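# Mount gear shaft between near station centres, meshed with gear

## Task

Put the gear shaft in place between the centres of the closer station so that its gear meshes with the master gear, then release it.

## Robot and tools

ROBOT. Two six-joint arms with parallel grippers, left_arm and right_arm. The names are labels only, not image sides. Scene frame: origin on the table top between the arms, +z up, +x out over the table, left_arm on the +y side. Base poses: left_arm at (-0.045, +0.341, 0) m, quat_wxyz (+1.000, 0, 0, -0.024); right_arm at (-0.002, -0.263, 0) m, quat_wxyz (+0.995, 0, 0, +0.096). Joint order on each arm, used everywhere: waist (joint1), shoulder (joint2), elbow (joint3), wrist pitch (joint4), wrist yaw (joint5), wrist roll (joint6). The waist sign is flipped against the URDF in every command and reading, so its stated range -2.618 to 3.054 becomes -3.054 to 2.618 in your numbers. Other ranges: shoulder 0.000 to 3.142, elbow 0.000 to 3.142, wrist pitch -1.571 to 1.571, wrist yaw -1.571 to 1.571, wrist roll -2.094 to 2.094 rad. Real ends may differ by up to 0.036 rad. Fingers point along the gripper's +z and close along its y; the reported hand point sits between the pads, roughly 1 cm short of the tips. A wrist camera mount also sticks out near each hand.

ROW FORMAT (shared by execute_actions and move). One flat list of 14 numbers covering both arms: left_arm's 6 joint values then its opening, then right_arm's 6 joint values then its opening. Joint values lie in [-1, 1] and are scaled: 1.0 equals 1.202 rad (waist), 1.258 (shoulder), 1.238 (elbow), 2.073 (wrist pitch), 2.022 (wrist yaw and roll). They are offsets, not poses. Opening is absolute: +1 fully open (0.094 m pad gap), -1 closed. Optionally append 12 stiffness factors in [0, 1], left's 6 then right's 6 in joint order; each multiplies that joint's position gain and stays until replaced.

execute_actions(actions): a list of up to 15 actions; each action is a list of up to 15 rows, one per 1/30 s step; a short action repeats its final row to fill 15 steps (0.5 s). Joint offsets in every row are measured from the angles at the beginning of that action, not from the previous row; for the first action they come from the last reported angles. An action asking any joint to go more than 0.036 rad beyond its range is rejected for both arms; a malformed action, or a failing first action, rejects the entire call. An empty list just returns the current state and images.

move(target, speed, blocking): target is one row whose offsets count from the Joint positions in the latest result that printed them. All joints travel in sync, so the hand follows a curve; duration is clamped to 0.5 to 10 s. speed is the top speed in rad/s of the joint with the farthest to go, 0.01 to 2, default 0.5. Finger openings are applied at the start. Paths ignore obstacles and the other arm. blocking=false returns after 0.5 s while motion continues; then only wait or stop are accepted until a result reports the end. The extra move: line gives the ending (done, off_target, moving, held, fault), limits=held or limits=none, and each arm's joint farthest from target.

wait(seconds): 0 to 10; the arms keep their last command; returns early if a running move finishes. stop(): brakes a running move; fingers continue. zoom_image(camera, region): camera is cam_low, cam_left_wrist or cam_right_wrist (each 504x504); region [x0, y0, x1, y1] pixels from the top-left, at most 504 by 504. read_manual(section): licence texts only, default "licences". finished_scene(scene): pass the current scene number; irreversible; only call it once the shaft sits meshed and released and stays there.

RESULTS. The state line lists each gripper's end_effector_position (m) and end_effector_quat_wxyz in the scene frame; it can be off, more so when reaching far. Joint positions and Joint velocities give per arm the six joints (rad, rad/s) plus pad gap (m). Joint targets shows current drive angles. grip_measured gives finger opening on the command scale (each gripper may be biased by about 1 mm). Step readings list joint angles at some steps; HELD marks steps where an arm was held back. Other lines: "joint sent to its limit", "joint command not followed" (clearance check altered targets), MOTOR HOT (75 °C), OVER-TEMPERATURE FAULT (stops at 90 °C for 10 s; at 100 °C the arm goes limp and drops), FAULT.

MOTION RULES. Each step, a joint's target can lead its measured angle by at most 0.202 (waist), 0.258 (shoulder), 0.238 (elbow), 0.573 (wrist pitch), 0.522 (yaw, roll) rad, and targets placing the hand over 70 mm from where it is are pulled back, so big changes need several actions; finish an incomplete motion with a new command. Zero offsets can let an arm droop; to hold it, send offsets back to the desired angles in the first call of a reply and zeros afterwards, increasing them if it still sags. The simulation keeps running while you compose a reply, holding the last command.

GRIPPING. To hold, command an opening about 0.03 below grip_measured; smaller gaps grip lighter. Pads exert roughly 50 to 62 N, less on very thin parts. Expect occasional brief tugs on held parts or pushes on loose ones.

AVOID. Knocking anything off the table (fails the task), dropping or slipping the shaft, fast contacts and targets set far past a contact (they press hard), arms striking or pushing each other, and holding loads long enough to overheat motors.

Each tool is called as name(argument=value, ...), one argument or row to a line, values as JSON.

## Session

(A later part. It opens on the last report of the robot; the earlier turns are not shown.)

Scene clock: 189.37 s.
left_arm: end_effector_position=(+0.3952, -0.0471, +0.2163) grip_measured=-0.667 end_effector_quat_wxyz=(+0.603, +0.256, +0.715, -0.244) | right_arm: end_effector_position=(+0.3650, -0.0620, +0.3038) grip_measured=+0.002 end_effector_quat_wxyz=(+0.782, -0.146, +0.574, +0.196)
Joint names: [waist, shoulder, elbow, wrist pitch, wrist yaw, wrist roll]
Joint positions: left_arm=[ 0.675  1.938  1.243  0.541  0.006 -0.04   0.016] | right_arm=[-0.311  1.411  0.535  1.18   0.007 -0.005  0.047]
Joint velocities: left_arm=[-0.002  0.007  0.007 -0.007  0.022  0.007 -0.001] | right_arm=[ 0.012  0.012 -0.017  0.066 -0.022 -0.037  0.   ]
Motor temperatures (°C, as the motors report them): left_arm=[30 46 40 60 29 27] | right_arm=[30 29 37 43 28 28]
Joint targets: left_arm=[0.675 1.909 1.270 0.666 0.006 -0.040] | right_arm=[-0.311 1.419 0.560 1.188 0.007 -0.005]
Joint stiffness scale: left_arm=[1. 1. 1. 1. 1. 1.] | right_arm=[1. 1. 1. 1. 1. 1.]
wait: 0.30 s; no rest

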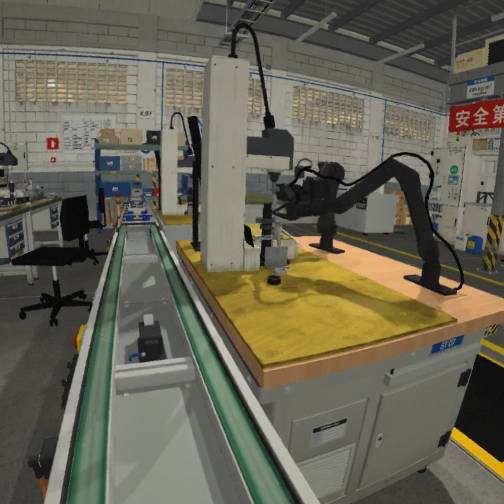

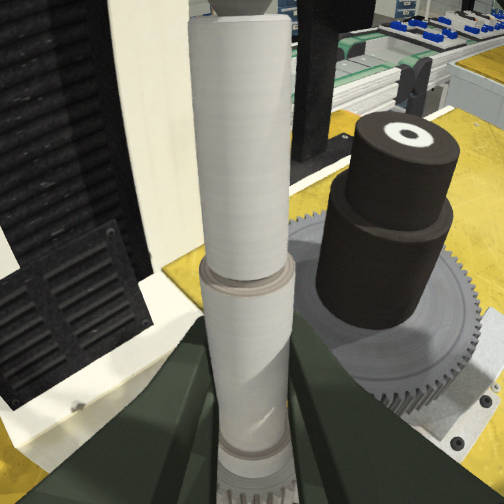

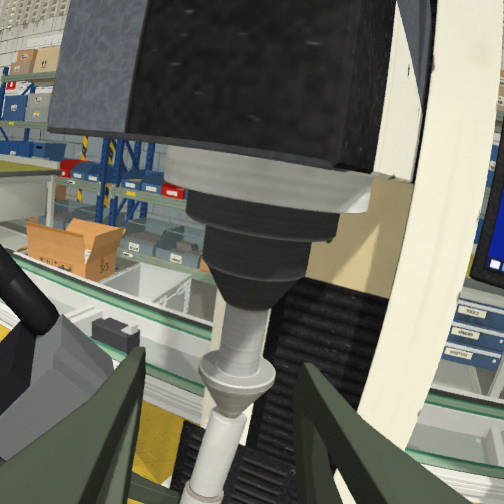

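execute_actions(
  actions=[
    [[0,-0.023,0.022,0.06,0,0,-0.72,0.016,0.02,0.02,0.02,0,0,0],[0,-0.023,0.022,0.06,0,0,-0.72,0.016,0.036,0.025,0.03,0,0,0],[0,-0.023,0.022,0.06,0,0,-0.72,0.016,0.052,0.03,0.04,0,0,0],[0,-0.023,0.022,0.06,0,0,-0.72,0.016,0.068,0.035,0.05,0,0,0],[0,-0.023,0.022,0.06,0,0,-0.72,0.016,0.084,0.04,0.065,0,0,0],[0,-0.023,0.022,0.06,0,0,-0.72,0.016,0.1,0.045,0.08,0,0,0],[0,-0.023,0.022,0.06,0,0,-0.72,0.016,0.116,0.05,0.09,0,0,0],[0,-0.023,0.022,0.06,0,0,-0.72,0.016,0.132,0.055,0.1,0,0,0],[0,-0.023,0.022,0.06,0,0,-0.72,0.016,0.148,0.06,0.11,0,0,0],[0,-0.023,0.022,0.06,0,0,-0.72,0.016,0.164,0.065,0.122,0,0,0],[0,-0.023,0.022,0.06,0,0,-0.72,0.016,0.18,0.07,0.122,0,0,0],[0,-0.023,0.022,0.06,0,0,-0.72,0.016,0.194,0.074,0.122,0,0,0]],
  ],
)

wait(
  seconds=0.5,
)

zoom_image(
  camera="cam_low",
  region=[240, 145, 330, 235],
)

Scene clock: 200.47 s.
left_arm: end_effector_position=(+0.3961, -0.0451, +0.2125) grip_measured=-0.669 end_effector_quat_wxyz=(+0.599, +0.255, +0.720, -0.240) | right_arm: end_effector_position=(+0.3922, -0.0580, +0.2982) grip_measured=+0.001 end_effector_quat_wxyz=(+0.809, -0.128, +0.541, +0.193)
Joint names: [waist, shoulder, elbow, wrist pitch, wrist yaw, wrist roll]
Joint positions: left_arm=[ 0.673  1.938  1.243  0.526  0.002 -0.04   0.016] | right_arm=[-0.292  1.634  0.605  1.421  0.016 -0.005  0.047]
Joint velocities: left_arm=[-0.002  0.007 -0.017  0.066  0.007 -0.022 -0.   ] | right_arm=[ 0.012  0.125  0.022  0.125 -0.037 -0.051  0.001]
Motor temperatures (°C, as the motors report them): left_arm=[30 47 40 60 29 27] | right_arm=[30 30 37 43 28 28]
Joint targets: left_arm=[0.675 1.909 1.270 0.665 0.007 -0.040] | right_arm=[-0.292 1.656 0.627 1.433 0.008 -0.005]
Joint stiffness scale: left_arm=[1. 1. 1. 1. 1. 1.] | right_arm=[1. 1. 1. 1. 1. 1.]
Step readings (joint positions):
0: left_arm=[0.675 1.938 1.243 0.541 0.006 -0.040] | right_arm=[-0.311 1.411 0.535 1.184 0.007 -0.005]
1: left_arm=[0.675 1.938 1.243 0.541 0.006 -0.040] | right_arm=[-0.310 1.413 0.535 1.189 0.007 -0.005]
2: left_arm=[0.675 1.938 1.243 0.541 0.006 -0.040] | right_arm=[-0.308 1.419 0.535 1.200 0.007 -0.005]
4: left_arm=[0.675 1.938 1.243 0.541 0.006 -0.040] | right_arm=[-0.303 1.445 0.544 1.230 0.007 -0.005]
8: left_arm=[0.675 1.938 1.243 0.541 0.006 -0.040] | right_arm=[-0.301 1.528 0.570 1.305 0.007 -0.005]
15: Joint positions above

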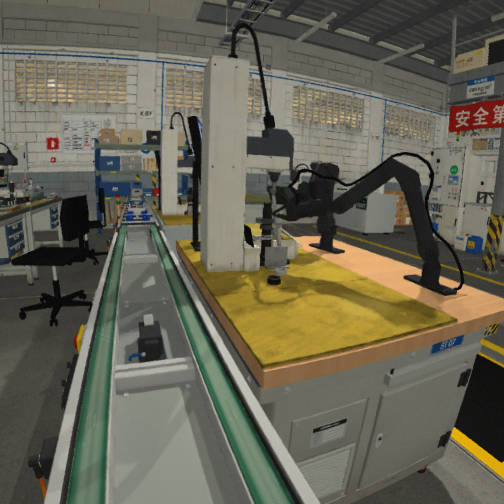

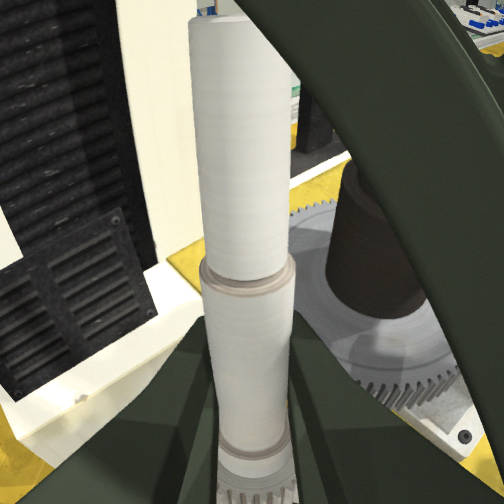

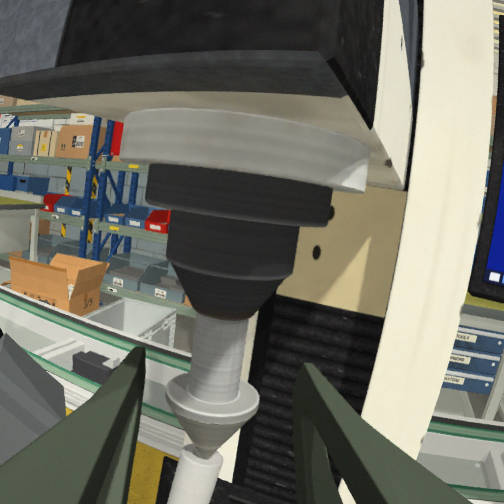

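Scene clock: 200.97 s.
left_arm: end_effector_position=(+0.3961, -0.0451, +0.2125) grip_measured=-0.669 end_effector_quat_wxyz=(+0.599, +0.255, +0.720, -0.240) | right_arm: end_effector_position=(+0.3916, -0.0584, +0.2998) grip_measured=+0.001 end_effector_quat_wxyz=(+0.811, -0.127, +0.537, +0.194)
Joint names: [waist, shoulder, elbow, wrist pitch, wrist yaw, wrist roll]
Joint positions: left_arm=[ 0.673  1.938  1.243  0.526  0.002 -0.04   0.016] | right_arm=[-0.292  1.637  0.605  1.434  0.016 -0.005  0.047]
Joint velocities: left_arm=[-0.012 -0.007 -0.007 -0.051  0.066 -0.081 -0.001] | right_arm=[ 0.017  0.007  0.022 -0.022  0.022 -0.022  0.   ]
Motor temperatures (°C, as the motors report them): left_arm=[30 47 40 60 29 27] | right_arm=[30 30 37 43 28 28]
Joint targets: left_arm=[0.675 1.909 1.270 0.665 0.007 -0.040] | right_arm=[-0.292 1.656 0.626 1.433 0.007 -0.005]
Joint stiffness scale: left_arm=[1. 1. 1. 1. 1. 1.] | right_arm=[1. 1. 1. 1. 1. 1.]
wait: 0.50 s; at rest by 0.27 s

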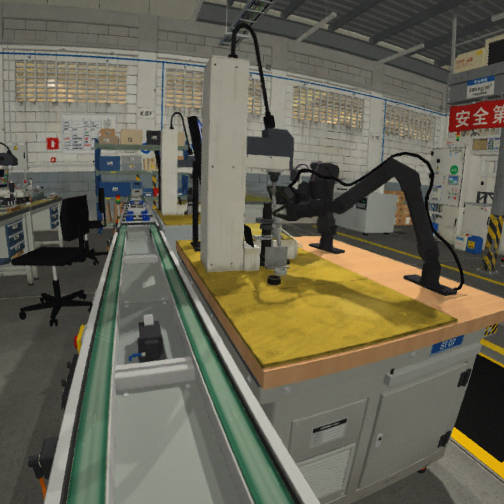

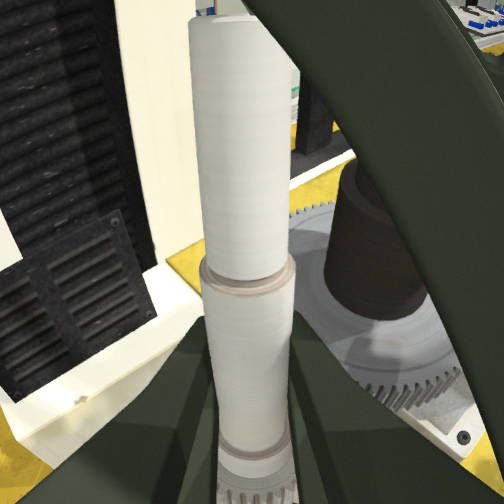

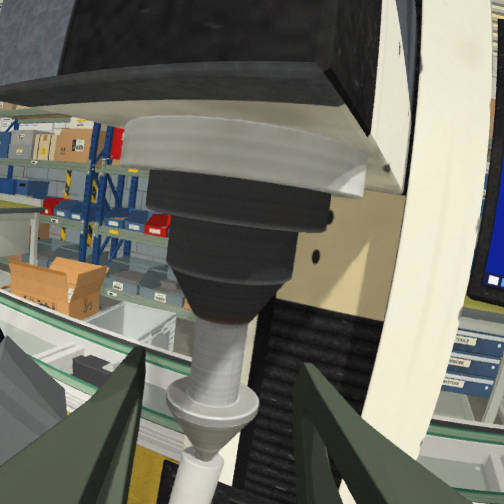

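Region (240, 145, 330, 235) of cam_low's 504x504 image, scaled by 5.600, with more detail than that image has.

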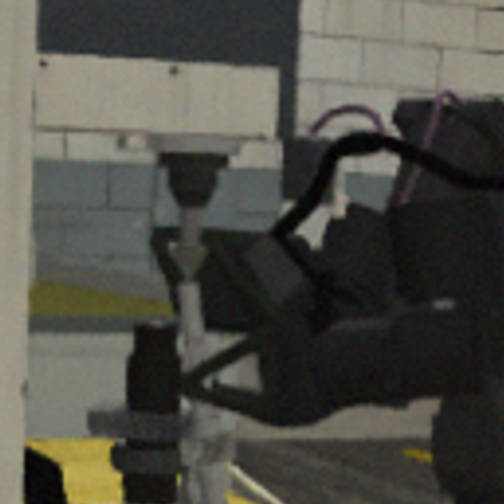

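execute_actions(
  actions=[
    [[0,-0.023,0.022,0.067,0,0,-0.72,0.01,0,0.01,0,-0.03,0.01,-0.05],[0,-0.023,0.022,0.067,0,0,-0.72,0.017,0,0.01,0,-0.043,0.02,-0.05],[0,-0.023,0.022,0.067,0,0,-0.72,0.024,0,0.01,0,-0.056,0.03,-0.05],[0,-0.023,0.022,0.067,0,0,-0.72,0.031,0,0.01,0,-0.069,0.04,-0.05],[0,-0.023,0.022,0.067,0,0,-0.72,0.038,0,0.01,0,-0.082,0.05,-0.05],[0,-0.023,0.022,0.067,0,0,-0.72,0.045,0,0.01,0,-0.095,0.06,-0.05],[0,-0.023,0.022,0.067,0,0,-0.72,0.052,0,0.01,0,-0.105,0.07,-0.05],[0,-0.023,0.022,0.067,0,0,-0.72,0.059,0,0.01,0,-0.115,0.078,-0.05],[0,-0.023,0.022,0.067,0,0,-0.72,0.066,0,0.01,0,-0.125,0.078,-0.05],[0,-0.023,0.022,0.067,0,0,-0.72,0.073,0,0.01,0,-0.135,0.078,-0.05],[0,-0.023,0.022,0.067,0,0,-0.72,0.08,0,0.01,0,-0.135,0.078,-0.05],[0,-0.023,0.022,0.067,0,0,-0.72,0.088,0,0.01,0,-0.135,0.078,-0.05]],
  ],
)

wait(
  seconds=0.4,
)

Scene clock: 213.93 s.
left_arm: end_effector_position=(+0.3961, -0.0451, +0.2125) grip_measured=-0.669 end_effector_quat_wxyz=(+0.599, +0.255, +0.720, -0.240) | right_arm: end_effector_position=(+0.3900, -0.0602, +0.2984) grip_measured=-0.048 end_effector_quat_wxyz=(+0.786, -0.161, +0.532, +0.272)
Joint names: [waist, shoulder, elbow, wrist pitch, wrist yaw, wrist roll]
Joint positions: left_arm=[ 0.673  1.938  1.243  0.526  0.002 -0.04   0.016] | right_arm=[-0.195  1.637  0.605  1.435 -0.222  0.134  0.045]
Joint velocities: left_arm=[-0.002 -0.017 -0.027 -0.051  0.007 -0.066 -0.   ] | right_arm=[ 0.061 -0.012  0.007  0.022 -0.125  0.11  -0.001]
Motor temperatures (°C, as the motors report them): left_arm=[30 47 40 62 29 27] | right_arm=[30 30 37 43 28 28]
Joint targets: left_arm=[0.673 1.909 1.270 0.664 0.002 -0.040] | right_arm=[-0.187 1.637 0.617 1.434 -0.257 0.153]
Joint stiffness scale: left_arm=[1. 1. 1. 1. 1. 1.] | right_arm=[1. 1. 1. 1. 1. 1.]
Step readings (joint positions):
0: left_arm=[0.673 1.938 1.243 0.526 0.002 -0.040] | right_arm=[-0.292 1.637 0.605 1.434 0.016 -0.005]
1: left_arm=[0.673 1.938 1.243 0.526 0.002 -0.040] | right_arm=[-0.292 1.637 0.605 1.434 0.008 -0.002]
2: left_arm=[0.673 1.938 1.243 0.526 0.002 -0.040] | right_arm=[-0.289 1.637 0.605 1.434 -0.004 0.003]
4: left_arm=[0.673 1.938 1.243 0.526 0.002 -0.040] | right_arm=[-0.279 1.637 0.605 1.435 -0.039 0.022]
8: left_arm=[0.673 1.938 1.243 0.526 0.002 -0.040] | right_arm=[-0.246 1.637 0.605 1.435 -0.123 0.081]
15: Joint positions above

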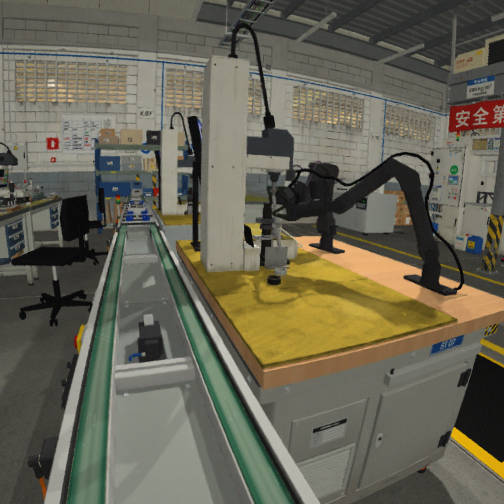

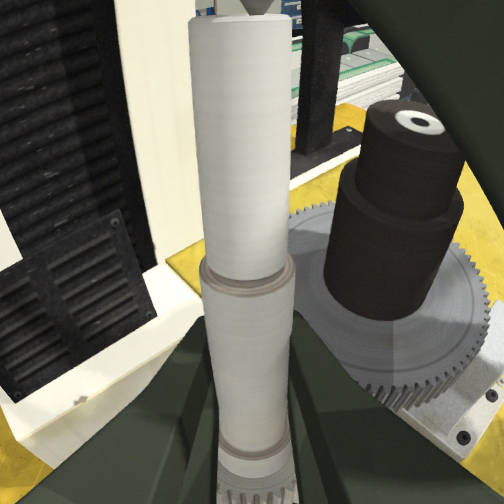

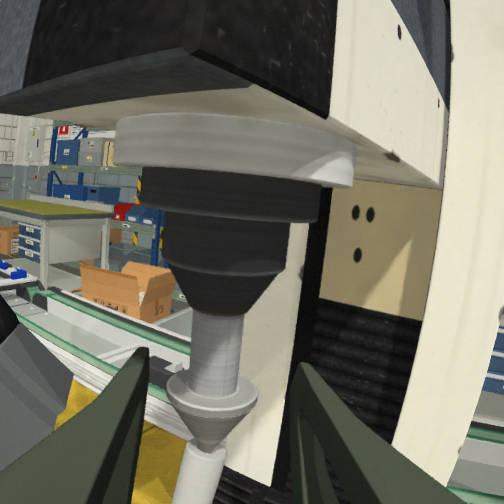

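Scene clock: 214.33 s.
left_arm: end_effector_position=(+0.3961, -0.0451, +0.2125) grip_measured=-0.669 end_effector_quat_wxyz=(+0.599, +0.255, +0.720, -0.240) | right_arm: end_effector_position=(+0.3875, -0.0566, +0.2979) grip_measured=-0.048 end_effector_quat_wxyz=(+0.781, -0.168, +0.531, +0.284)
Joint names: [waist, shoulder, elbow, wrist pitch, wrist yaw, wrist roll]
Joint positions: left_arm=[ 0.673  1.938  1.243  0.526  0.002 -0.04   0.016] | right_arm=[-0.194  1.637  0.605  1.435 -0.25   0.147  0.045]
Joint velocities: left_arm=[ 0.002  0.007  0.007  0.037  0.007 -0.095 -0.   ] | right_arm=[-0.002 -0.022  0.032  0.007 -0.022 -0.066  0.   ]
Motor temperatures (°C, as the motors report them): left_arm=[30 47 40 62 29 27] | right_arm=[30 31 37 43 28 28]
Joint targets: left_arm=[0.673 1.909 1.270 0.664 0.002 -0.040] | right_arm=[-0.187 1.637 0.617 1.434 -0.257 0.153]
Joint stiffness scale: left_arm=[1. 1. 1. 1. 1. 1.] | right_arm=[1. 1. 1. 1. 1. 1.]
wait: 0.40 s; no rest

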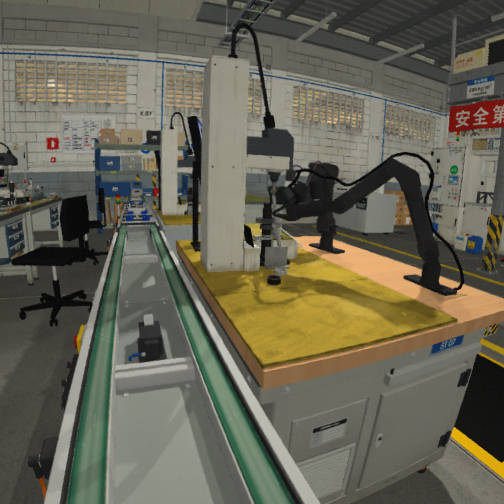

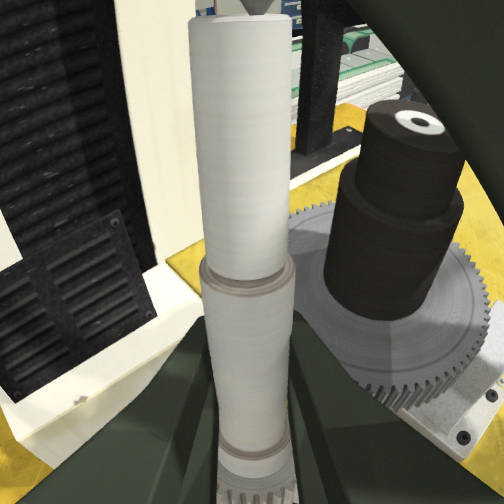

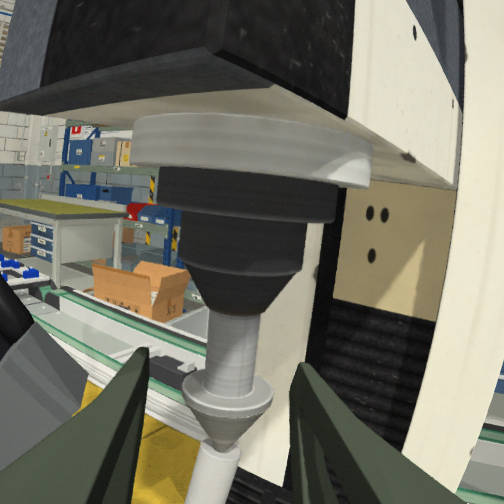

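execute_actions(
  actions=[
    [[0.01,-0.023,0.022,0.066,0,0,-0.72,0,0.01,0.02,-0.015,0,0,-0.1],[0.01,-0.023,0.022,0.066,0,0,-0.72,0,0.015,0.026,-0.02,0,0,-0.1],[0.01,-0.023,0.022,0.066,0,0,-0.72,0,0.02,0.032,-0.025,0,0,-0.1],[0.01,-0.023,0.022,0.066,0,0,-0.72,0,0.025,0.038,-0.031,0,0,-0.1]],
    [[0,-0.023,0.022,0.076,0,0,-0.72,0,0,0,0,0,0,-0.3]],
  ],
)

zoom_image(
  camera="cam_low",
  region=[240, 145, 330, 235],
)

Scene clock: 219.30 s.
left_arm: end_effector_position=(+0.3958, -0.0458, +0.2142) grip_measured=-0.669 end_effector_quat_wxyz=(+0.601, +0.256, +0.718, -0.242) | right_arm: end_effector_position=(+0.3933, -0.0539, +0.2980) grip_measured=-0.298 end_effector_quat_wxyz=(+0.778, -0.169, +0.534, +0.284)
Joint names: [waist, shoulder, elbow, wrist pitch, wrist yaw, wrist roll]
Joint positions: left_arm=[ 0.673  1.938  1.243  0.533  0.005 -0.04   0.016] | right_arm=[-0.194  1.65   0.631  1.413 -0.252  0.147  0.033]
Joint velocities: left_arm=[-0.002 -0.022  0.012 -0.037 -0.022 -0.022 -0.   ] | right_arm=[ 0.002  0.022  0.017  0.007  0.007 -0.037  0.   ]
Motor temperatures (°C, as the motors report them): left_arm=[30 47 40 63 29 27] | right_arm=[30 31 37 42 28 28]
Joint targets: left_arm=[0.673 1.909 1.270 0.683 0.001 -0.040] | right_arm=[-0.194 1.650 0.631 1.412 -0.252 0.147]
Joint stiffness scale: left_arm=[1. 1. 1. 1. 1. 1.] | right_arm=[1. 1. 1. 1. 1. 1.]
Step readings (joint positions; steps 1 to 15: 1st action; 16 to 30: 2nd action):
0: left_arm=[0.673 1.938 1.243 0.526 0.002 -0.040] | right_arm=[-0.194 1.637 0.605 1.435 -0.252 0.148]
1: left_arm=[0.673 1.938 1.243 0.526 0.002 -0.040] | right_arm=[-0.194 1.637 0.605 1.434 -0.252 0.148]
2: left_arm=[0.673 1.938 1.243 0.526 0.002 -0.040] | right_arm=[-0.194 1.637 0.605 1.432 -0.252 0.148]
4: left_arm=[0.673 1.938 1.243 0.526 0.002 -0.040] | right_arm=[-0.194 1.641 0.613 1.423 -0.252 0.148]
8: left_arm=[0.673 1.938 1.243 0.526 0.002 -0.040] | right_arm=[-0.194 1.650 0.630 1.413 -0.252 0.148]
15: left_arm=[0.673 1.938 1.243 0.526 0.002 -0.040] | right_arm=[-0.194 1.650 0.631 1.412 -0.252 0.148]
16: left_arm=[0.673 1.938 1.243 0.527 0.002 -0.040] | right_arm=[-0.194 1.650 0.631 1.413 -0.252 0.147]
17: left_arm=[0.673 1.938 1.243 0.528 0.002 -0.040] | right_arm=[-0.194 1.650 0.631 1.413 -0.252 0.147]
19: left_arm=[0.673 1.938 1.243 0.530 0.003 -0.040] | right_arm=[-0.194 1.650 0.631 1.413 -0.252 0.147]
23: left_arm=[0.673 1.938 1.243 0.532 0.005 -0.040] | right_arm=[-0.194 1.650 0.631 1.413 -0.252 0.147]
30: Joint positions above

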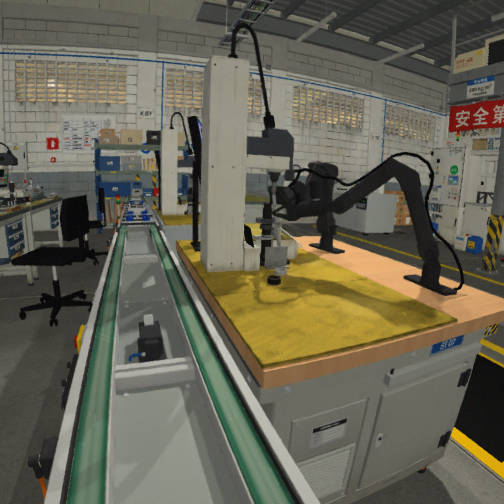

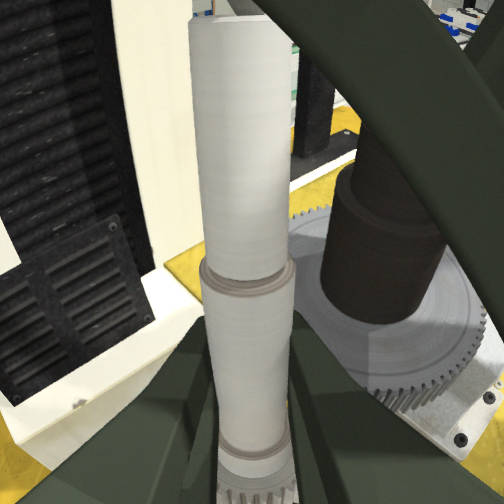

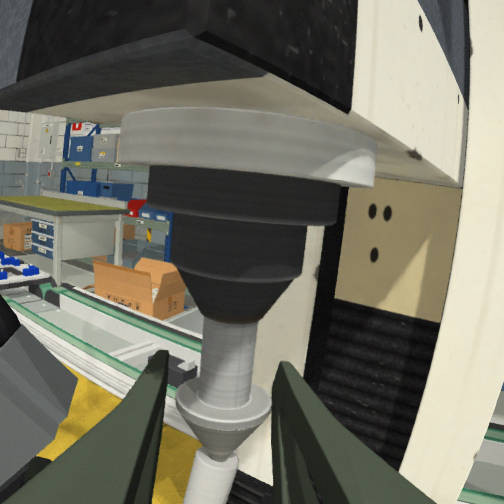

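Region (240, 145, 330, 235) of cam_low's 504x504 image, scaled by 5.600, with more detail than that image has.

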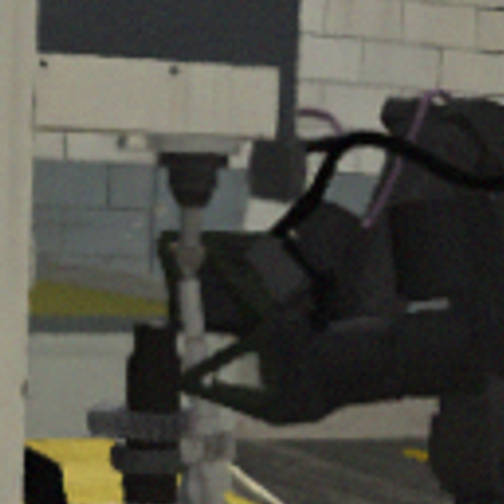

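execute_actions(
  actions=[
    [[0,-0.023,0.022,0.072,0.004,0,-0.72,0,0,0,0,0,0,-0.35],[0,-0.023,0.022,0.072,0.004,0,-0.72,0,0,0,0,0,0,-0.38],[0,-0.023,0.022,0.072,0.004,0,-0.72,0,0,0,0,0,0,-0.41],[0,-0.023,0.022,0.072,0.004,0,-0.72,0,0,0,0,0,0,-0.44],[0,-0.023,0.022,0.072,0.004,0,-0.72,0,0,0,0,0,0,-0.47],[0,-0.023,0.022,0.072,0.004,0,-0.72,0,0,0,0,0,0,-0.5]],
  ],
)

Scene clock: 222.53 s.
left_arm: end_effector_position=(+0.3953, -0.0467, +0.2155) grip_measured=-0.669 end_effector_quat_wxyz=(+0.601, +0.257, +0.716, -0.245) | right_arm: end_effector_position=(+0.3936, -0.0543, +0.2980) grip_measured=-0.479 end_effector_quat_wxyz=(+0.778, -0.168, +0.535, +0.284)
Joint names: [waist, shoulder, elbow, wrist pitch, wrist yaw, wrist roll]
Joint positions: left_arm=[ 0.673  1.938  1.243  0.538  0.011 -0.04   0.016] | right_arm=[-0.194  1.65   0.631  1.413 -0.249  0.147  0.024]
Joint velocities: left_arm=[-0.002 -0.012 -0.032  0.037 -0.037  0.022 -0.001] | right_arm=[-0.007  0.007 -0.027  0.022 -0.037  0.007  0.   ]
Motor temperatures (°C, as the motors report them): left_arm=[30 48 40 63 29 27] | right_arm=[30 31 36 42 28 28]
Joint targets: left_arm=[0.673 1.909 1.270 0.682 0.014 -0.040] | right_arm=[-0.194 1.650 0.631 1.413 -0.252 0.147]
Joint stiffness scale: left_arm=[1. 1. 1. 1. 1. 1.] | right_arm=[1. 1. 1. 1. 1. 1.]
Step readings (joint positions):
0: left_arm=[0.673 1.938 1.243 0.533 0.006 -0.040] | right_arm=[-0.194 1.650 0.631 1.413 -0.252 0.147]
1: left_arm=[0.673 1.938 1.243 0.533 0.006 -0.040] | right_arm=[-0.194 1.650 0.631 1.413 -0.252 0.147]
2: left_arm=[0.673 1.938 1.243 0.533 0.008 -0.040] | right_arm=[-0.194 1.650 0.631 1.413 -0.252 0.147]
4: left_arm=[0.673 1.938 1.243 0.535 0.009 -0.040] | right_arm=[-0.194 1.650 0.631 1.413 -0.250 0.147]
8: left_arm=[0.673 1.938 1.243 0.537 0.011 -0.040] | right_arm=[-0.194 1.650 0.631 1.413 -0.249 0.147]
15: Joint positions above

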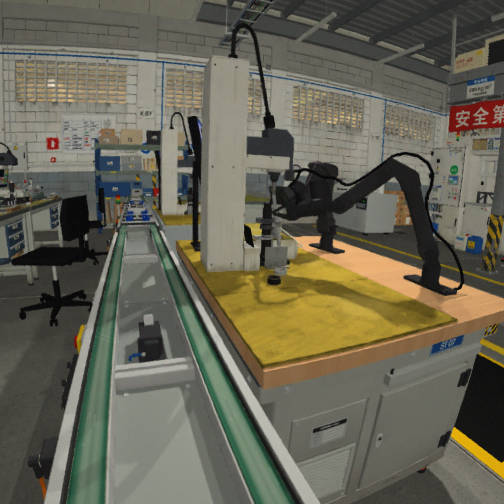

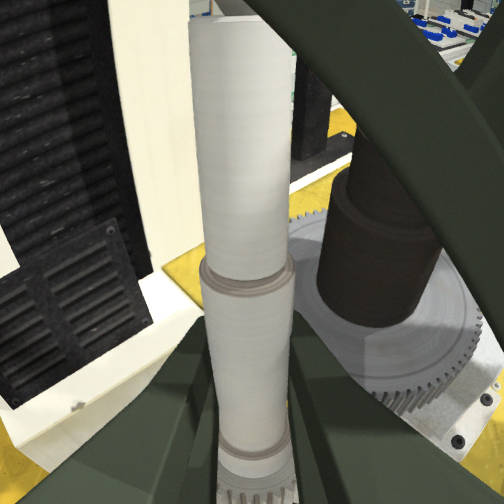

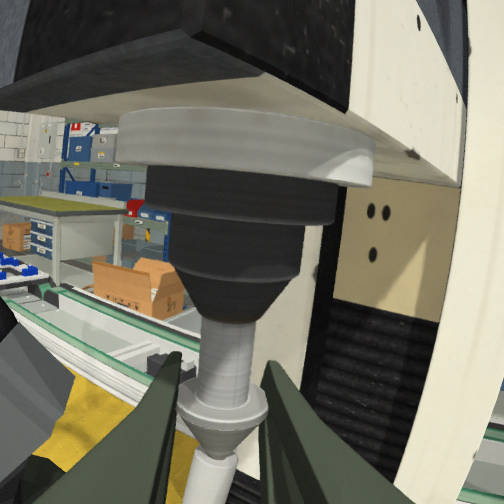

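execute_actions(
  actions=[
    [[0,-0.023,0.022,0.076,0,0,-0.72,0,-0.004,0.01,0.01,0,0,-0.52],[0,-0.023,0.022,0.076,0,0,-0.72,0,-0.008,0.02,0.02,0,0,-0.52],[0,-0.023,0.022,0.076,0,0,-0.72,0,-0.012,0.026,0.03,0,0,-0.52],[0,-0.023,0.022,0.076,0,0,-0.72,0,-0.016,0.032,0.036,0,0,-0.52],[0,-0.023,0.022,0.076,0,0,-0.72,0,-0.02,0.038,0.043,0,0,-0.52],[0,-0.023,0.022,0.076,0,0,-0.72,0,-0.024,0.045,0.05,0,0,-0.52]],
  ],
)

Scene clock: 226.30 s.
left_arm: end_effector_position=(+0.3952, -0.0470, +0.2161) grip_measured=-0.669 end_effector_quat_wxyz=(+0.602, +0.257, +0.715, -0.246) | right_arm: end_effector_position=(+0.3934, -0.0544, +0.2996) grip_measured=-0.479 end_effector_quat_wxyz=(+0.780, -0.168, +0.532, +0.284)
Joint names: [waist, shoulder, elbow, wrist pitch, wrist yaw, wrist roll]
Joint positions: left_arm=[ 0.673  1.938  1.243  0.54   0.013 -0.04   0.016] | right_arm=[-0.194  1.65   0.632  1.417 -0.249  0.147  0.024]
Joint velocities: left_arm=[-0.007 -0.007 -0.007  0.007  0.037  0.051 -0.001] | right_arm=[ 0.007  0.032 -0.002 -0.066 -0.037 -0.066 -0.001]
Motor temperatures (°C, as the motors report them): left_arm=[30 48 40 64 29 27] | right_arm=[30 32 36 43 28 28]
Joint targets: left_arm=[0.673 1.909 1.270 0.695 0.011 -0.040] | right_arm=[-0.194 1.619 0.686 1.516 -0.249 0.147]
Joint stiffness scale: left_arm=[1. 1. 1. 1. 1. 1.] | right_arm=[1. 1. 1. 1. 1. 1.]
Step readings (joint positions):
0: left_arm=[0.673 1.938 1.243 0.538 0.011 -0.040] | right_arm=[-0.194 1.650 0.631 1.413 -0.249 0.147]
1: left_arm=[0.673 1.938 1.243 0.538 0.011 -0.040] | right_arm=[-0.194 1.650 0.631 1.413 -0.249 0.147]
2: left_arm=[0.673 1.938 1.243 0.539 0.011 -0.040] | right_arm=[-0.194 1.650 0.631 1.414 -0.249 0.147]
4: left_arm=[0.673 1.938 1.243 0.540 0.012 -0.040] | right_arm=[-0.194 1.650 0.632 1.415 -0.249 0.147]
8: left_arm=[0.673 1.938 1.243 0.540 0.013 -0.040] | right_arm=[-0.194 1.650 0.632 1.417 -0.249 0.147]
15: Joint positions above

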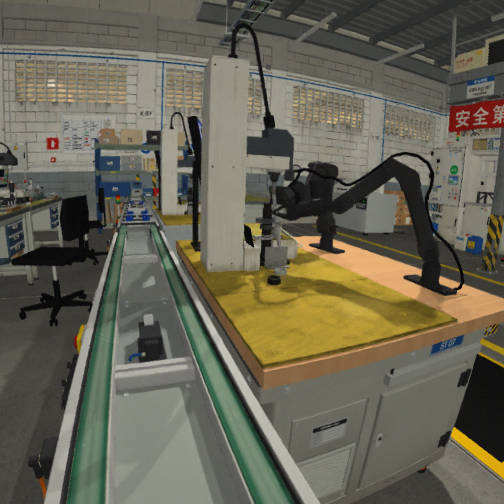

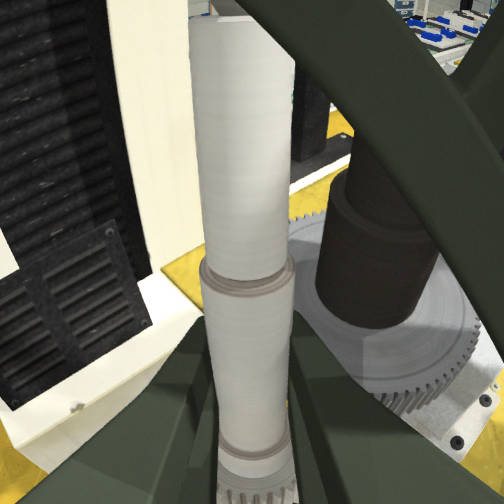

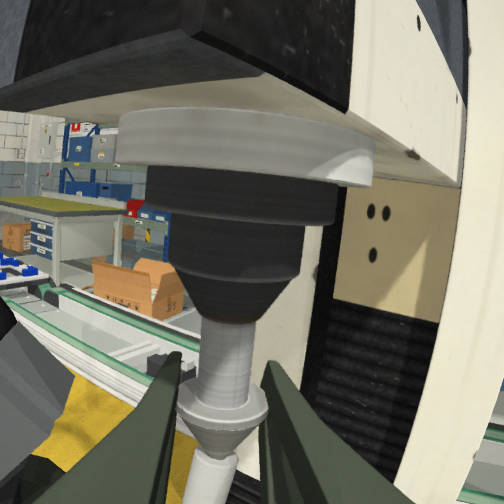

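execute_actions(
  actions=[
    [[0,-0.023,0.022,0.076,0,0,-0.72,0,-0.02,0.05,0.048,0.004,0,-0.53],[0,-0.023,0.022,0.076,0,0,-0.72,0,-0.018,0.055,0.047,0.008,0,-0.53],[0,-0.023,0.022,0.076,0,0,-0.72,0,-0.016,0.06,0.046,0.012,0,-0.53],[0,-0.023,0.022,0.076,0,0,-0.72,0,-0.014,0.065,0.045,0.016,0,-0.53],[0,-0.023,0.022,0.076,0,0,-0.72,0,-0.012,0.07,0.044,0.02,0,-0.53],[0,-0.023,0.022,0.076,0,0,-0.72,0,-0.01,0.075,0.044,0.024,0,-0.53],[0,-0.023,0.022,0.076,0,0,-0.72,0,-0.01,0.08,0.044,0.024,0,-0.53]],
  ],
)

Scene clock: 234.70 s.
left_arm: end_effector_position=(+0.3957, -0.0475, +0.2209) grip_measured=-0.669 end_effector_quat_wxyz=(+0.609, +0.255, +0.709, -0.249) | right_arm: end_effector_position=(+0.3938, -0.0545, +0.3103) grip_measured=-0.479 end_effector_quat_wxyz=(+0.788, -0.166, +0.519, +0.285)
Joint names: [waist, shoulder, elbow, wrist pitch, wrist yaw, wrist roll]
Joint positions: left_arm=[ 0.673  1.938  1.243  0.56   0.013 -0.04   0.016] | right_arm=[-0.194  1.65   0.652  1.429 -0.248  0.149  0.024]
Joint velocities: left_arm=[ 0.002 -0.007 -0.022  0.007  0.066  0.037 -0.001] | right_arm=[-0.002 -0.002 -0.002  0.007 -0.066 -0.022 -0.   ]
Motor temperatures (°C, as the motors report them): left_arm=[30 48 40 66 29 27] | right_arm=[30 33 38 45 28 28]
Joint targets: left_arm=[0.673 1.909 1.270 0.698 0.013 -0.040] | right_arm=[-0.194 1.637 0.732 1.508 -0.201 0.147]
Joint stiffness scale: left_arm=[1. 1. 1. 1. 1. 1.] | right_arm=[1. 1. 1. 1. 1. 1.]
Step readings (joint positions):
0: left_arm=[0.673 1.938 1.243 0.540 0.013 -0.040] | right_arm=[-0.194 1.650 0.632 1.417 -0.249 0.147]
1: left_arm=[0.673 1.938 1.243 0.541 0.013 -0.040] | right_arm=[-0.194 1.650 0.634 1.417 -0.249 0.147]
2: left_arm=[0.673 1.938 1.243 0.541 0.013 -0.040] | right_arm=[-0.194 1.650 0.634 1.417 -0.249 0.147]
4: left_arm=[0.673 1.938 1.243 0.542 0.013 -0.040] | right_arm=[-0.194 1.650 0.635 1.417 -0.249 0.147]
8: left_arm=[0.673 1.938 1.243 0.553 0.013 -0.040] | right_arm=[-0.194 1.650 0.646 1.424 -0.248 0.148]
15: Joint positions above

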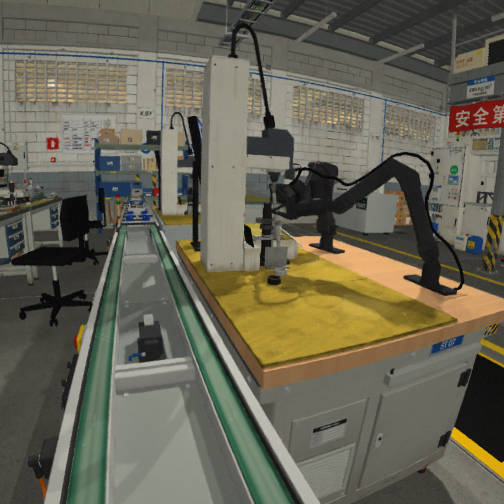

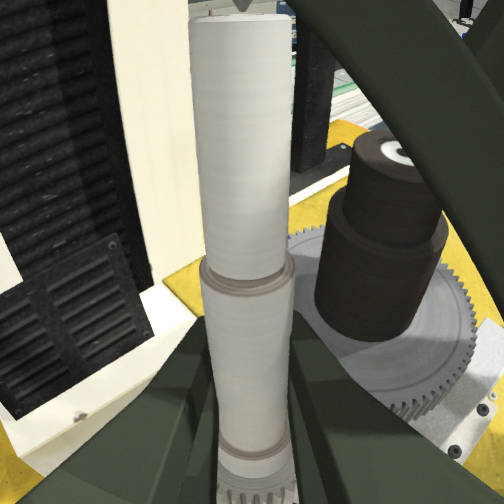

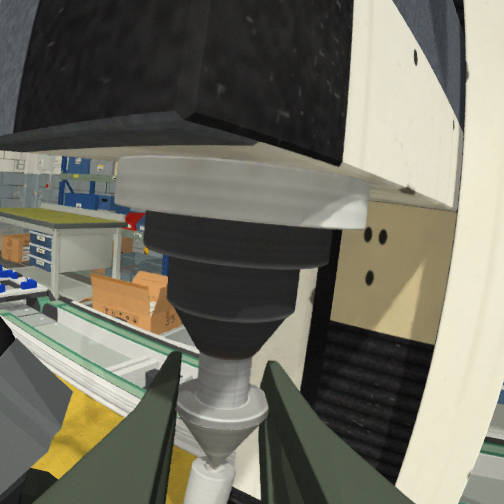

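execute_actions(
  actions=[
    [[0,-0.023,0.022,0.077,0,0,-0.72,0,-0.01,0.073,0.041,0.023,0,-0.53]],
    [[0,-0.023,0.022,0.077,0,0,-0.72,0,-0.01,0.063,0.038,0.023,0,-0.53]],
    [[0,-0.023,0.022,0.072,0,0,-0.72,0,-0.01,0.063,0.038,0.023,0,-0.53]],
  ],
)

zoom_image(
  camera="cam_low",
  region=[230, 170, 330, 270],
)

Scene clock: 240.97 s.
left_arm: end_effector_position=(+0.3964, -0.0482, +0.2290) grip_measured=-0.669 end_effector_quat_wxyz=(+0.620, +0.252, +0.698, -0.253) | right_arm: end_effector_position=(+0.3938, -0.0545, +0.3151) grip_measured=-0.479 end_effector_quat_wxyz=(+0.792, -0.165, +0.513, +0.287)
Joint names: [waist, shoulder, elbow, wrist pitch, wrist yaw, wrist roll]
Joint positions: left_arm=[ 0.673  1.938  1.243  0.592  0.013 -0.04   0.016] | right_arm=[-0.194  1.65   0.661  1.435 -0.248  0.155  0.024]
Joint velocities: left_arm=[-0.002  0.007  0.002 -0.066  0.051  0.022  0.001] | right_arm=[ 0.002 -0.017 -0.032 -0.022 -0.007  0.007 -0.001]
Motor temperatures (°C, as the motors report them): left_arm=[30 48 40 66 29 27] | right_arm=[30 33 40 46 29 28]
Joint targets: left_arm=[0.673 1.909 1.270 0.742 0.013 -0.040] | right_arm=[-0.194 1.637 0.739 1.514 -0.201 0.154]
Joint stiffness scale: left_arm=[1. 1. 1. 1. 1. 1.] | right_arm=[1. 1. 1. 1. 1. 1.]
Step readings (joint positions; steps 1 to 15: 1st action; 16 to 30: 2nd action; 31 to 45: 3rd action):
0: left_arm=[0.673 1.938 1.243 0.560 0.013 -0.040] | right_arm=[-0.194 1.650 0.652 1.429 -0.248 0.149]
1: left_arm=[0.673 1.938 1.243 0.562 0.013 -0.040] | right_arm=[-0.194 1.650 0.653 1.429 -0.248 0.150]
2: left_arm=[0.673 1.938 1.243 0.564 0.013 -0.040] | right_arm=[-0.194 1.650 0.655 1.431 -0.248 0.151]
4: left_arm=[0.673 1.938 1.243 0.570 0.013 -0.040] | right_arm=[-0.194 1.650 0.658 1.433 -0.248 0.152]
8: left_arm=[0.673 1.938 1.243 0.578 0.013 -0.040] | right_arm=[-0.194 1.650 0.661 1.435 -0.248 0.152]
15: left_arm=[0.673 1.938 1.243 0.580 0.013 -0.040] | right_arm=[-0.194 1.650 0.661 1.435 -0.248 0.152]
16: left_arm=[0.673 1.938 1.243 0.582 0.013 -0.040] | right_arm=[-0.194 1.650 0.661 1.435 -0.248 0.153]
17: left_arm=[0.673 1.938 1.243 0.584 0.013 -0.040] | right_arm=[-0.194 1.650 0.661 1.435 -0.248 0.153]
19: left_arm=[0.673 1.938 1.243 0.589 0.013 -0.040] | right_arm=[-0.194 1.650 0.661 1.435 -0.248 0.154]
23: left_arm=[0.673 1.938 1.243 0.592 0.013 -0.040] | right_arm=[-0.194 1.650 0.661 1.435 -0.248 0.154]
30: left_arm=[0.673 1.938 1.243 0.592 0.013 -0.040] | right_arm=[-0.194 1.650 0.661 1.435 -0.248 0.154]
31: left_arm=[0.673 1.938 1.243 0.592 0.013 -0.040] | right_arm=[-0.194 1.650 0.661 1.435 -0.248 0.154]
32: left_arm=[0.673 1.938 1.243 0.592 0.013 -0.040] | right_arm=[-0.194 1.650 0.661 1.435 -0.248 0.154]
34: left_arm=[0.673 1.938 1.243 0.592 0.013 -0.040] | right_arm=[-0.194 1.650 0.661 1.435 -0.248 0.155]
38: left_arm=[0.673 1.938 1.243 0.592 0.013 -0.040] | right_arm=[-0.194 1.650 0.661 1.435 -0.248 0.155]
45: Joint positions above

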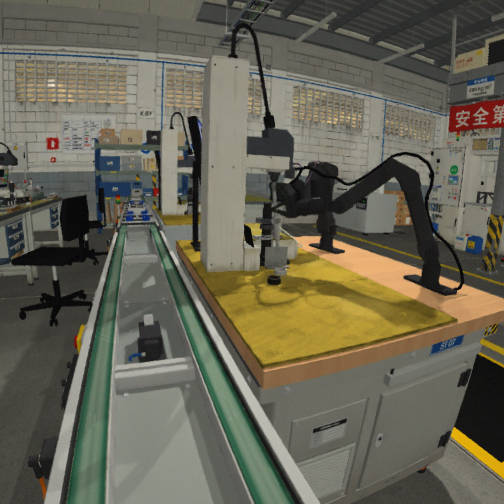

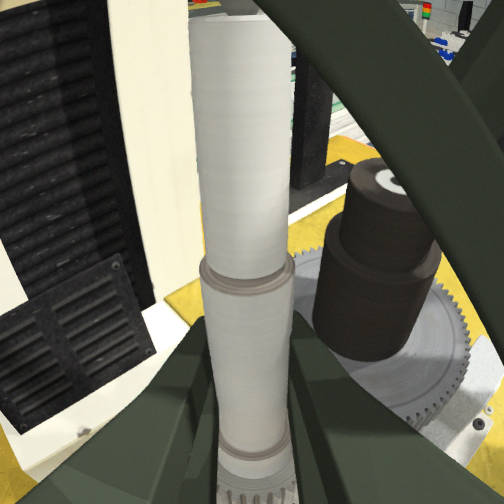

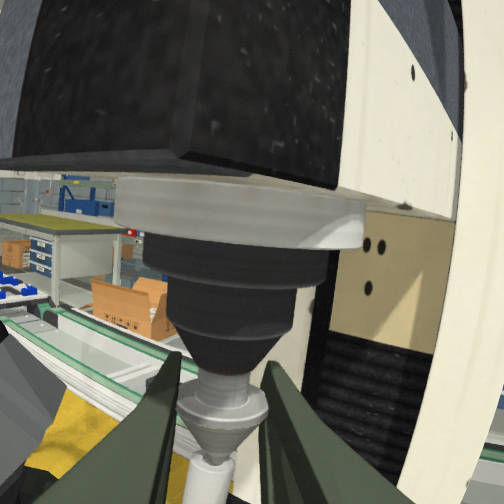

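Region (230, 170, 330, 270) of cam_low's 504x504 image, scaled by 5.040, with more detail than that image has.

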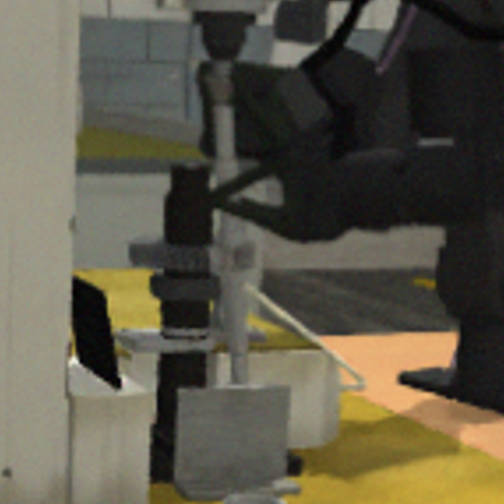

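execute_actions(
  actions=[
    [[0,-0.019,0.015,0.08,-0.005,0.008,-0.72,0,-0.01,0.071,0.04,0.023,0,-0.53],[0,-0.017,0.015,0.092,-0.007,0.014,-0.72,0,-0.01,0.071,0.04,0.023,0,-0.53],[0,-0.015,0.014,0.092,-0.007,0.014,-0.72,0,-0.01,0.071,0.04,0.023,0,-0.53],[0,-0.013,0.013,0.092,-0.007,0.014,-0.72,0,-0.01,0.071,0.04,0.023,0,-0.53],[0,-0.011,0.012,0.092,-0.007,0.014,-0.72,0,-0.01,0.071,0.04,0.023,0,-0.53],[0,-0.009,0.011,0.092,-0.007,0.014,-0.72,0,-0.01,0.071,0.04,0.023,0,-0.53],[0,-0.007,0.01,0.092,-0.007,0.014,-0.72,0,-0.01,0.071,0.04,0.023,0,-0.53]],
    [[0,-0.019,0.015,0.08,-0.005,0.008,-0.72,0,-0.01,0.063,0.038,0.023,0,-0.53],[0,-0.017,0.015,0.092,-0.007,0.014,-0.72,0,-0.01,0.063,0.038,0.023,0,-0.53],[0,-0.015,0.014,0.092,-0.007,0.014,-0.72,0,-0.01,0.063,0.038,0.023,0,-0.53],[0,-0.013,0.013,0.092,-0.007,0.014,-0.72,0,-0.01,0.063,0.038,0.023,0,-0.53],[0,-0.011,0.012,0.092,-0.007,0.014,-0.72,0,-0.01,0.063,0.038,0.023,0,-0.53],[0,-0.009,0.011,0.092,-0.007,0.014,-0.72,0,-0.01,0.063,0.038,0.023,0,-0.53],[0,-0.007,0.01,0.092,-0.007,0.014,-0.72,0,-0.01,0.063,0.038,0.023,0,-0.53]],
  ],
)

zoom_image(
  camera="cam_low",
  region=[230, 170, 330, 270],
)

Scene clock: 259.13 s.
left_arm: end_effector_position=(+0.4014, -0.0495, +0.2280) grip_measured=-0.669 end_effector_quat_wxyz=(+0.643, +0.255, +0.680, -0.244) | right_arm: end_effector_position=(+0.3937, -0.0545, +0.3179) grip_measured=-0.479 end_effector_quat_wxyz=(+0.794, -0.164, +0.510, +0.289)
Joint names: [waist, shoulder, elbow, wrist pitch, wrist yaw, wrist roll]
Joint positions: left_arm=[ 0.673  1.973  1.236  0.683  0.    -0.003  0.016] | right_arm=[-0.194  1.65   0.666  1.439 -0.248  0.157  0.024]
Joint velocities: left_arm=[ 0.012  0.017 -0.007 -0.066 -0.007  0.066  0.   ] | right_arm=[ 0.007  0.002 -0.017 -0.022 -0.037 -0.051 -0.   ]
Motor temperatures (°C, as the motors report them): left_arm=[30 49 41 69 29 27] | right_arm=[30 34 44 48 29 28]
Joint targets: left_arm=[0.673 1.946 1.256 0.830 -0.007 0.006] | right_arm=[-0.194 1.637 0.744 1.517 -0.201 0.156]
Joint stiffness scale: left_arm=[1. 1. 1. 1. 1. 1.] | right_arm=[1. 1. 1. 1. 1. 1.]
Step readings (joint positions; steps 1 to 15: 1st action; 16 to 30: 2nd action):
0: left_arm=[0.673 1.938 1.243 0.592 0.013 -0.040] | right_arm=[-0.194 1.650 0.661 1.435 -0.248 0.155]
1: left_arm=[0.673 1.938 1.243 0.594 0.013 -0.039] | right_arm=[-0.194 1.650 0.661 1.435 -0.248 0.155]
2: left_arm=[0.673 1.938 1.243 0.597 0.013 -0.036] | right_arm=[-0.194 1.650 0.661 1.435 -0.248 0.155]
4: left_arm=[0.673 1.943 1.243 0.611 0.011 -0.031] | right_arm=[-0.194 1.650 0.664 1.437 -0.248 0.156]
8: left_arm=[0.673 1.951 1.243 0.631 0.008 -0.025] | right_arm=[-0.194 1.650 0.666 1.438 -0.248 0.156]
15: left_arm=[0.673 1.955 1.243 0.639 0.007 -0.022] | right_arm=[-0.194 1.650 0.666 1.438 -0.248 0.156]
16: left_arm=[0.673 1.955 1.243 0.642 0.007 -0.021] | right_arm=[-0.194 1.650 0.666 1.438 -0.248 0.156]
17: left_arm=[0.673 1.955 1.243 0.647 0.006 -0.018] | right_arm=[-0.194 1.650 0.666 1.438 -0.248 0.157]
19: left_arm=[0.673 1.958 1.243 0.658 0.005 -0.012] | right_arm=[-0.194 1.650 0.666 1.439 -0.248 0.157]
23: left_arm=[0.673 1.969 1.243 0.676 0.002 -0.006] | right_arm=[-0.194 1.650 0.666 1.439 -0.248 0.157]
30: Joint positions above

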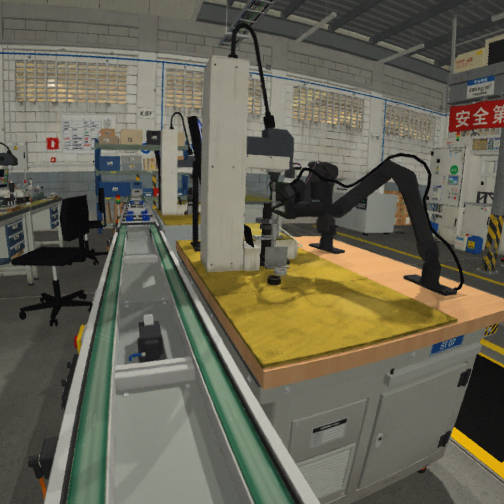

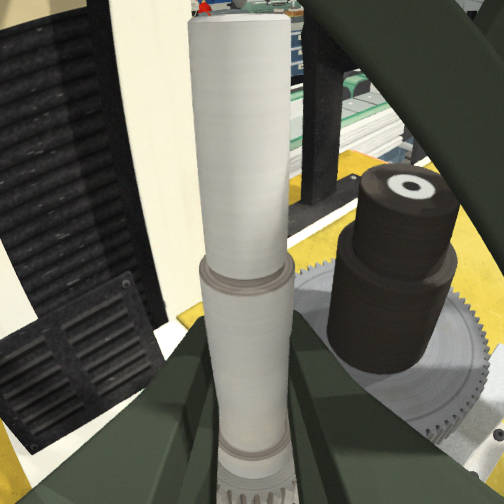

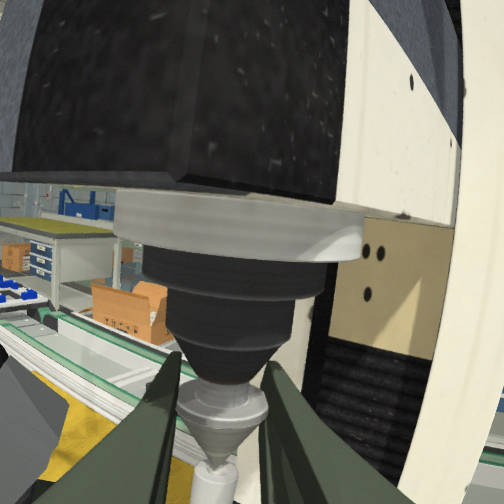

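Region (230, 170, 330, 270) of cam_low's 504x504 image, scaled by 5.040, with more detail than that image has.

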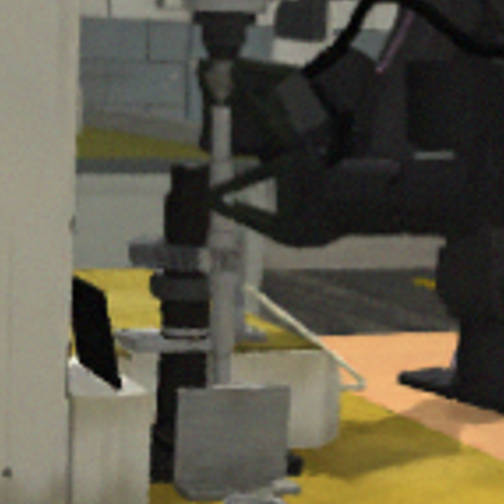

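execute_actions(
  actions=[
    [[0,-0.024,0.02,0.082,0,0,-0.72,0,-0.01,0.063,0.038,0.023,0,-0.53]],
  ],
)

zoom_image(
  camera="cam_low",
  region=[230, 170, 330, 270],
)

Scene clock: 261.97 s.
left_arm: end_effector_position=(+0.4016, -0.0496, +0.2333) grip_measured=-0.669 end_effector_quat_wxyz=(+0.651, +0.252, +0.673, -0.246) | right_arm: end_effector_position=(+0.3937, -0.0545, +0.3179) grip_measured=-0.479 end_effector_quat_wxyz=(+0.794, -0.164, +0.510, +0.289)
Joint names: [waist, shoulder, elbow, wrist pitch, wrist yaw, wrist roll]
Joint positions: left_arm=[ 0.673  1.973  1.236  0.705  0.    -0.003  0.016] | right_arm=[-0.194  1.65   0.666  1.439 -0.248  0.157  0.024]
Joint velocities: left_arm=[ 0.012  0.007 -0.022 -0.081 -0.066  0.022  0.001] | right_arm=[-0.012  0.012  0.022 -0.022 -0.007  0.037 -0.   ]
Motor temperatures (°C, as the motors report them): left_arm=[30 49 40 69 29 27] | right_arm=[30 34 44 48 29 28]
Joint targets: left_arm=[0.673 1.942 1.261 0.853 0.000 -0.003] | right_arm=[-0.194 1.637 0.744 1.518 -0.201 0.157]
Joint stiffness scale: left_arm=[1. 1. 1. 1. 1. 1.] | right_arm=[1. 1. 1. 1. 1. 1.]
Step readings (joint positions):
0: left_arm=[0.673 1.973 1.236 0.689 0.000 -0.003] | right_arm=[-0.194 1.650 0.666 1.439 -0.248 0.157]
1: left_arm=[0.673 1.973 1.236 0.690 0.000 -0.003] | right_arm=[-0.194 1.650 0.666 1.439 -0.248 0.157]
2: left_arm=[0.673 1.973 1.236 0.693 0.000 -0.003] | right_arm=[-0.194 1.650 0.666 1.439 -0.248 0.157]
4: left_arm=[0.673 1.973 1.236 0.699 0.000 -0.003] | right_arm=[-0.194 1.650 0.666 1.439 -0.248 0.157]
8: left_arm=[0.673 1.973 1.236 0.705 0.000 -0.003] | right_arm=[-0.194 1.650 0.666 1.439 -0.248 0.157]
15: Joint positions above

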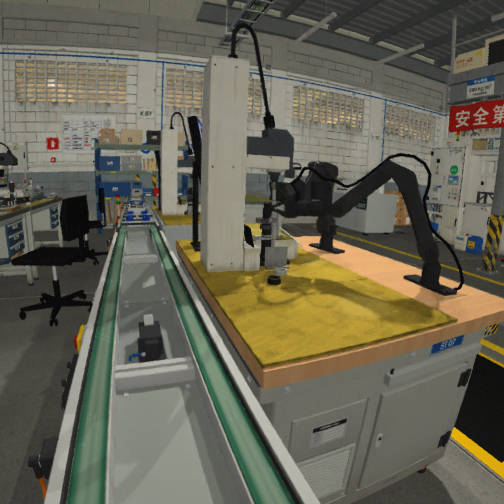

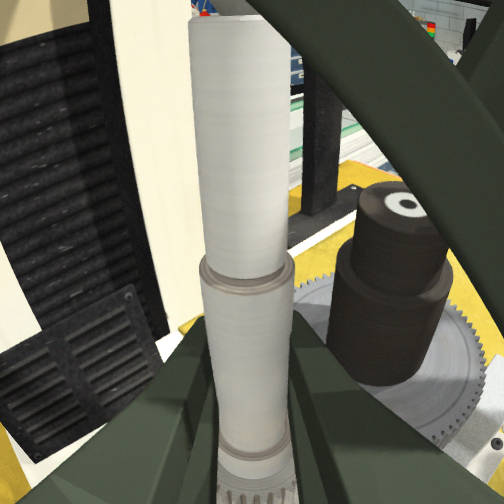

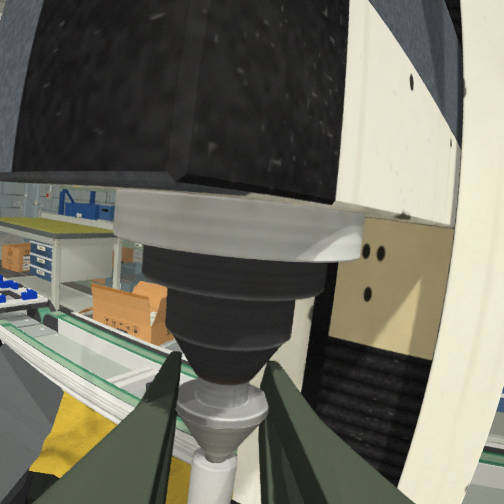

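Region (230, 170, 330, 270) of cam_low's 504x504 image, scaled by 5.040, with more detail than that image has.

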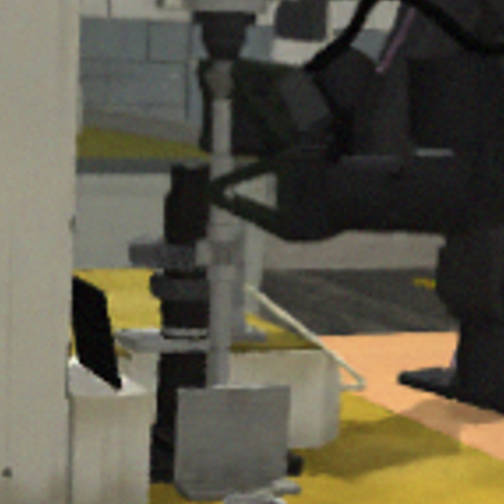

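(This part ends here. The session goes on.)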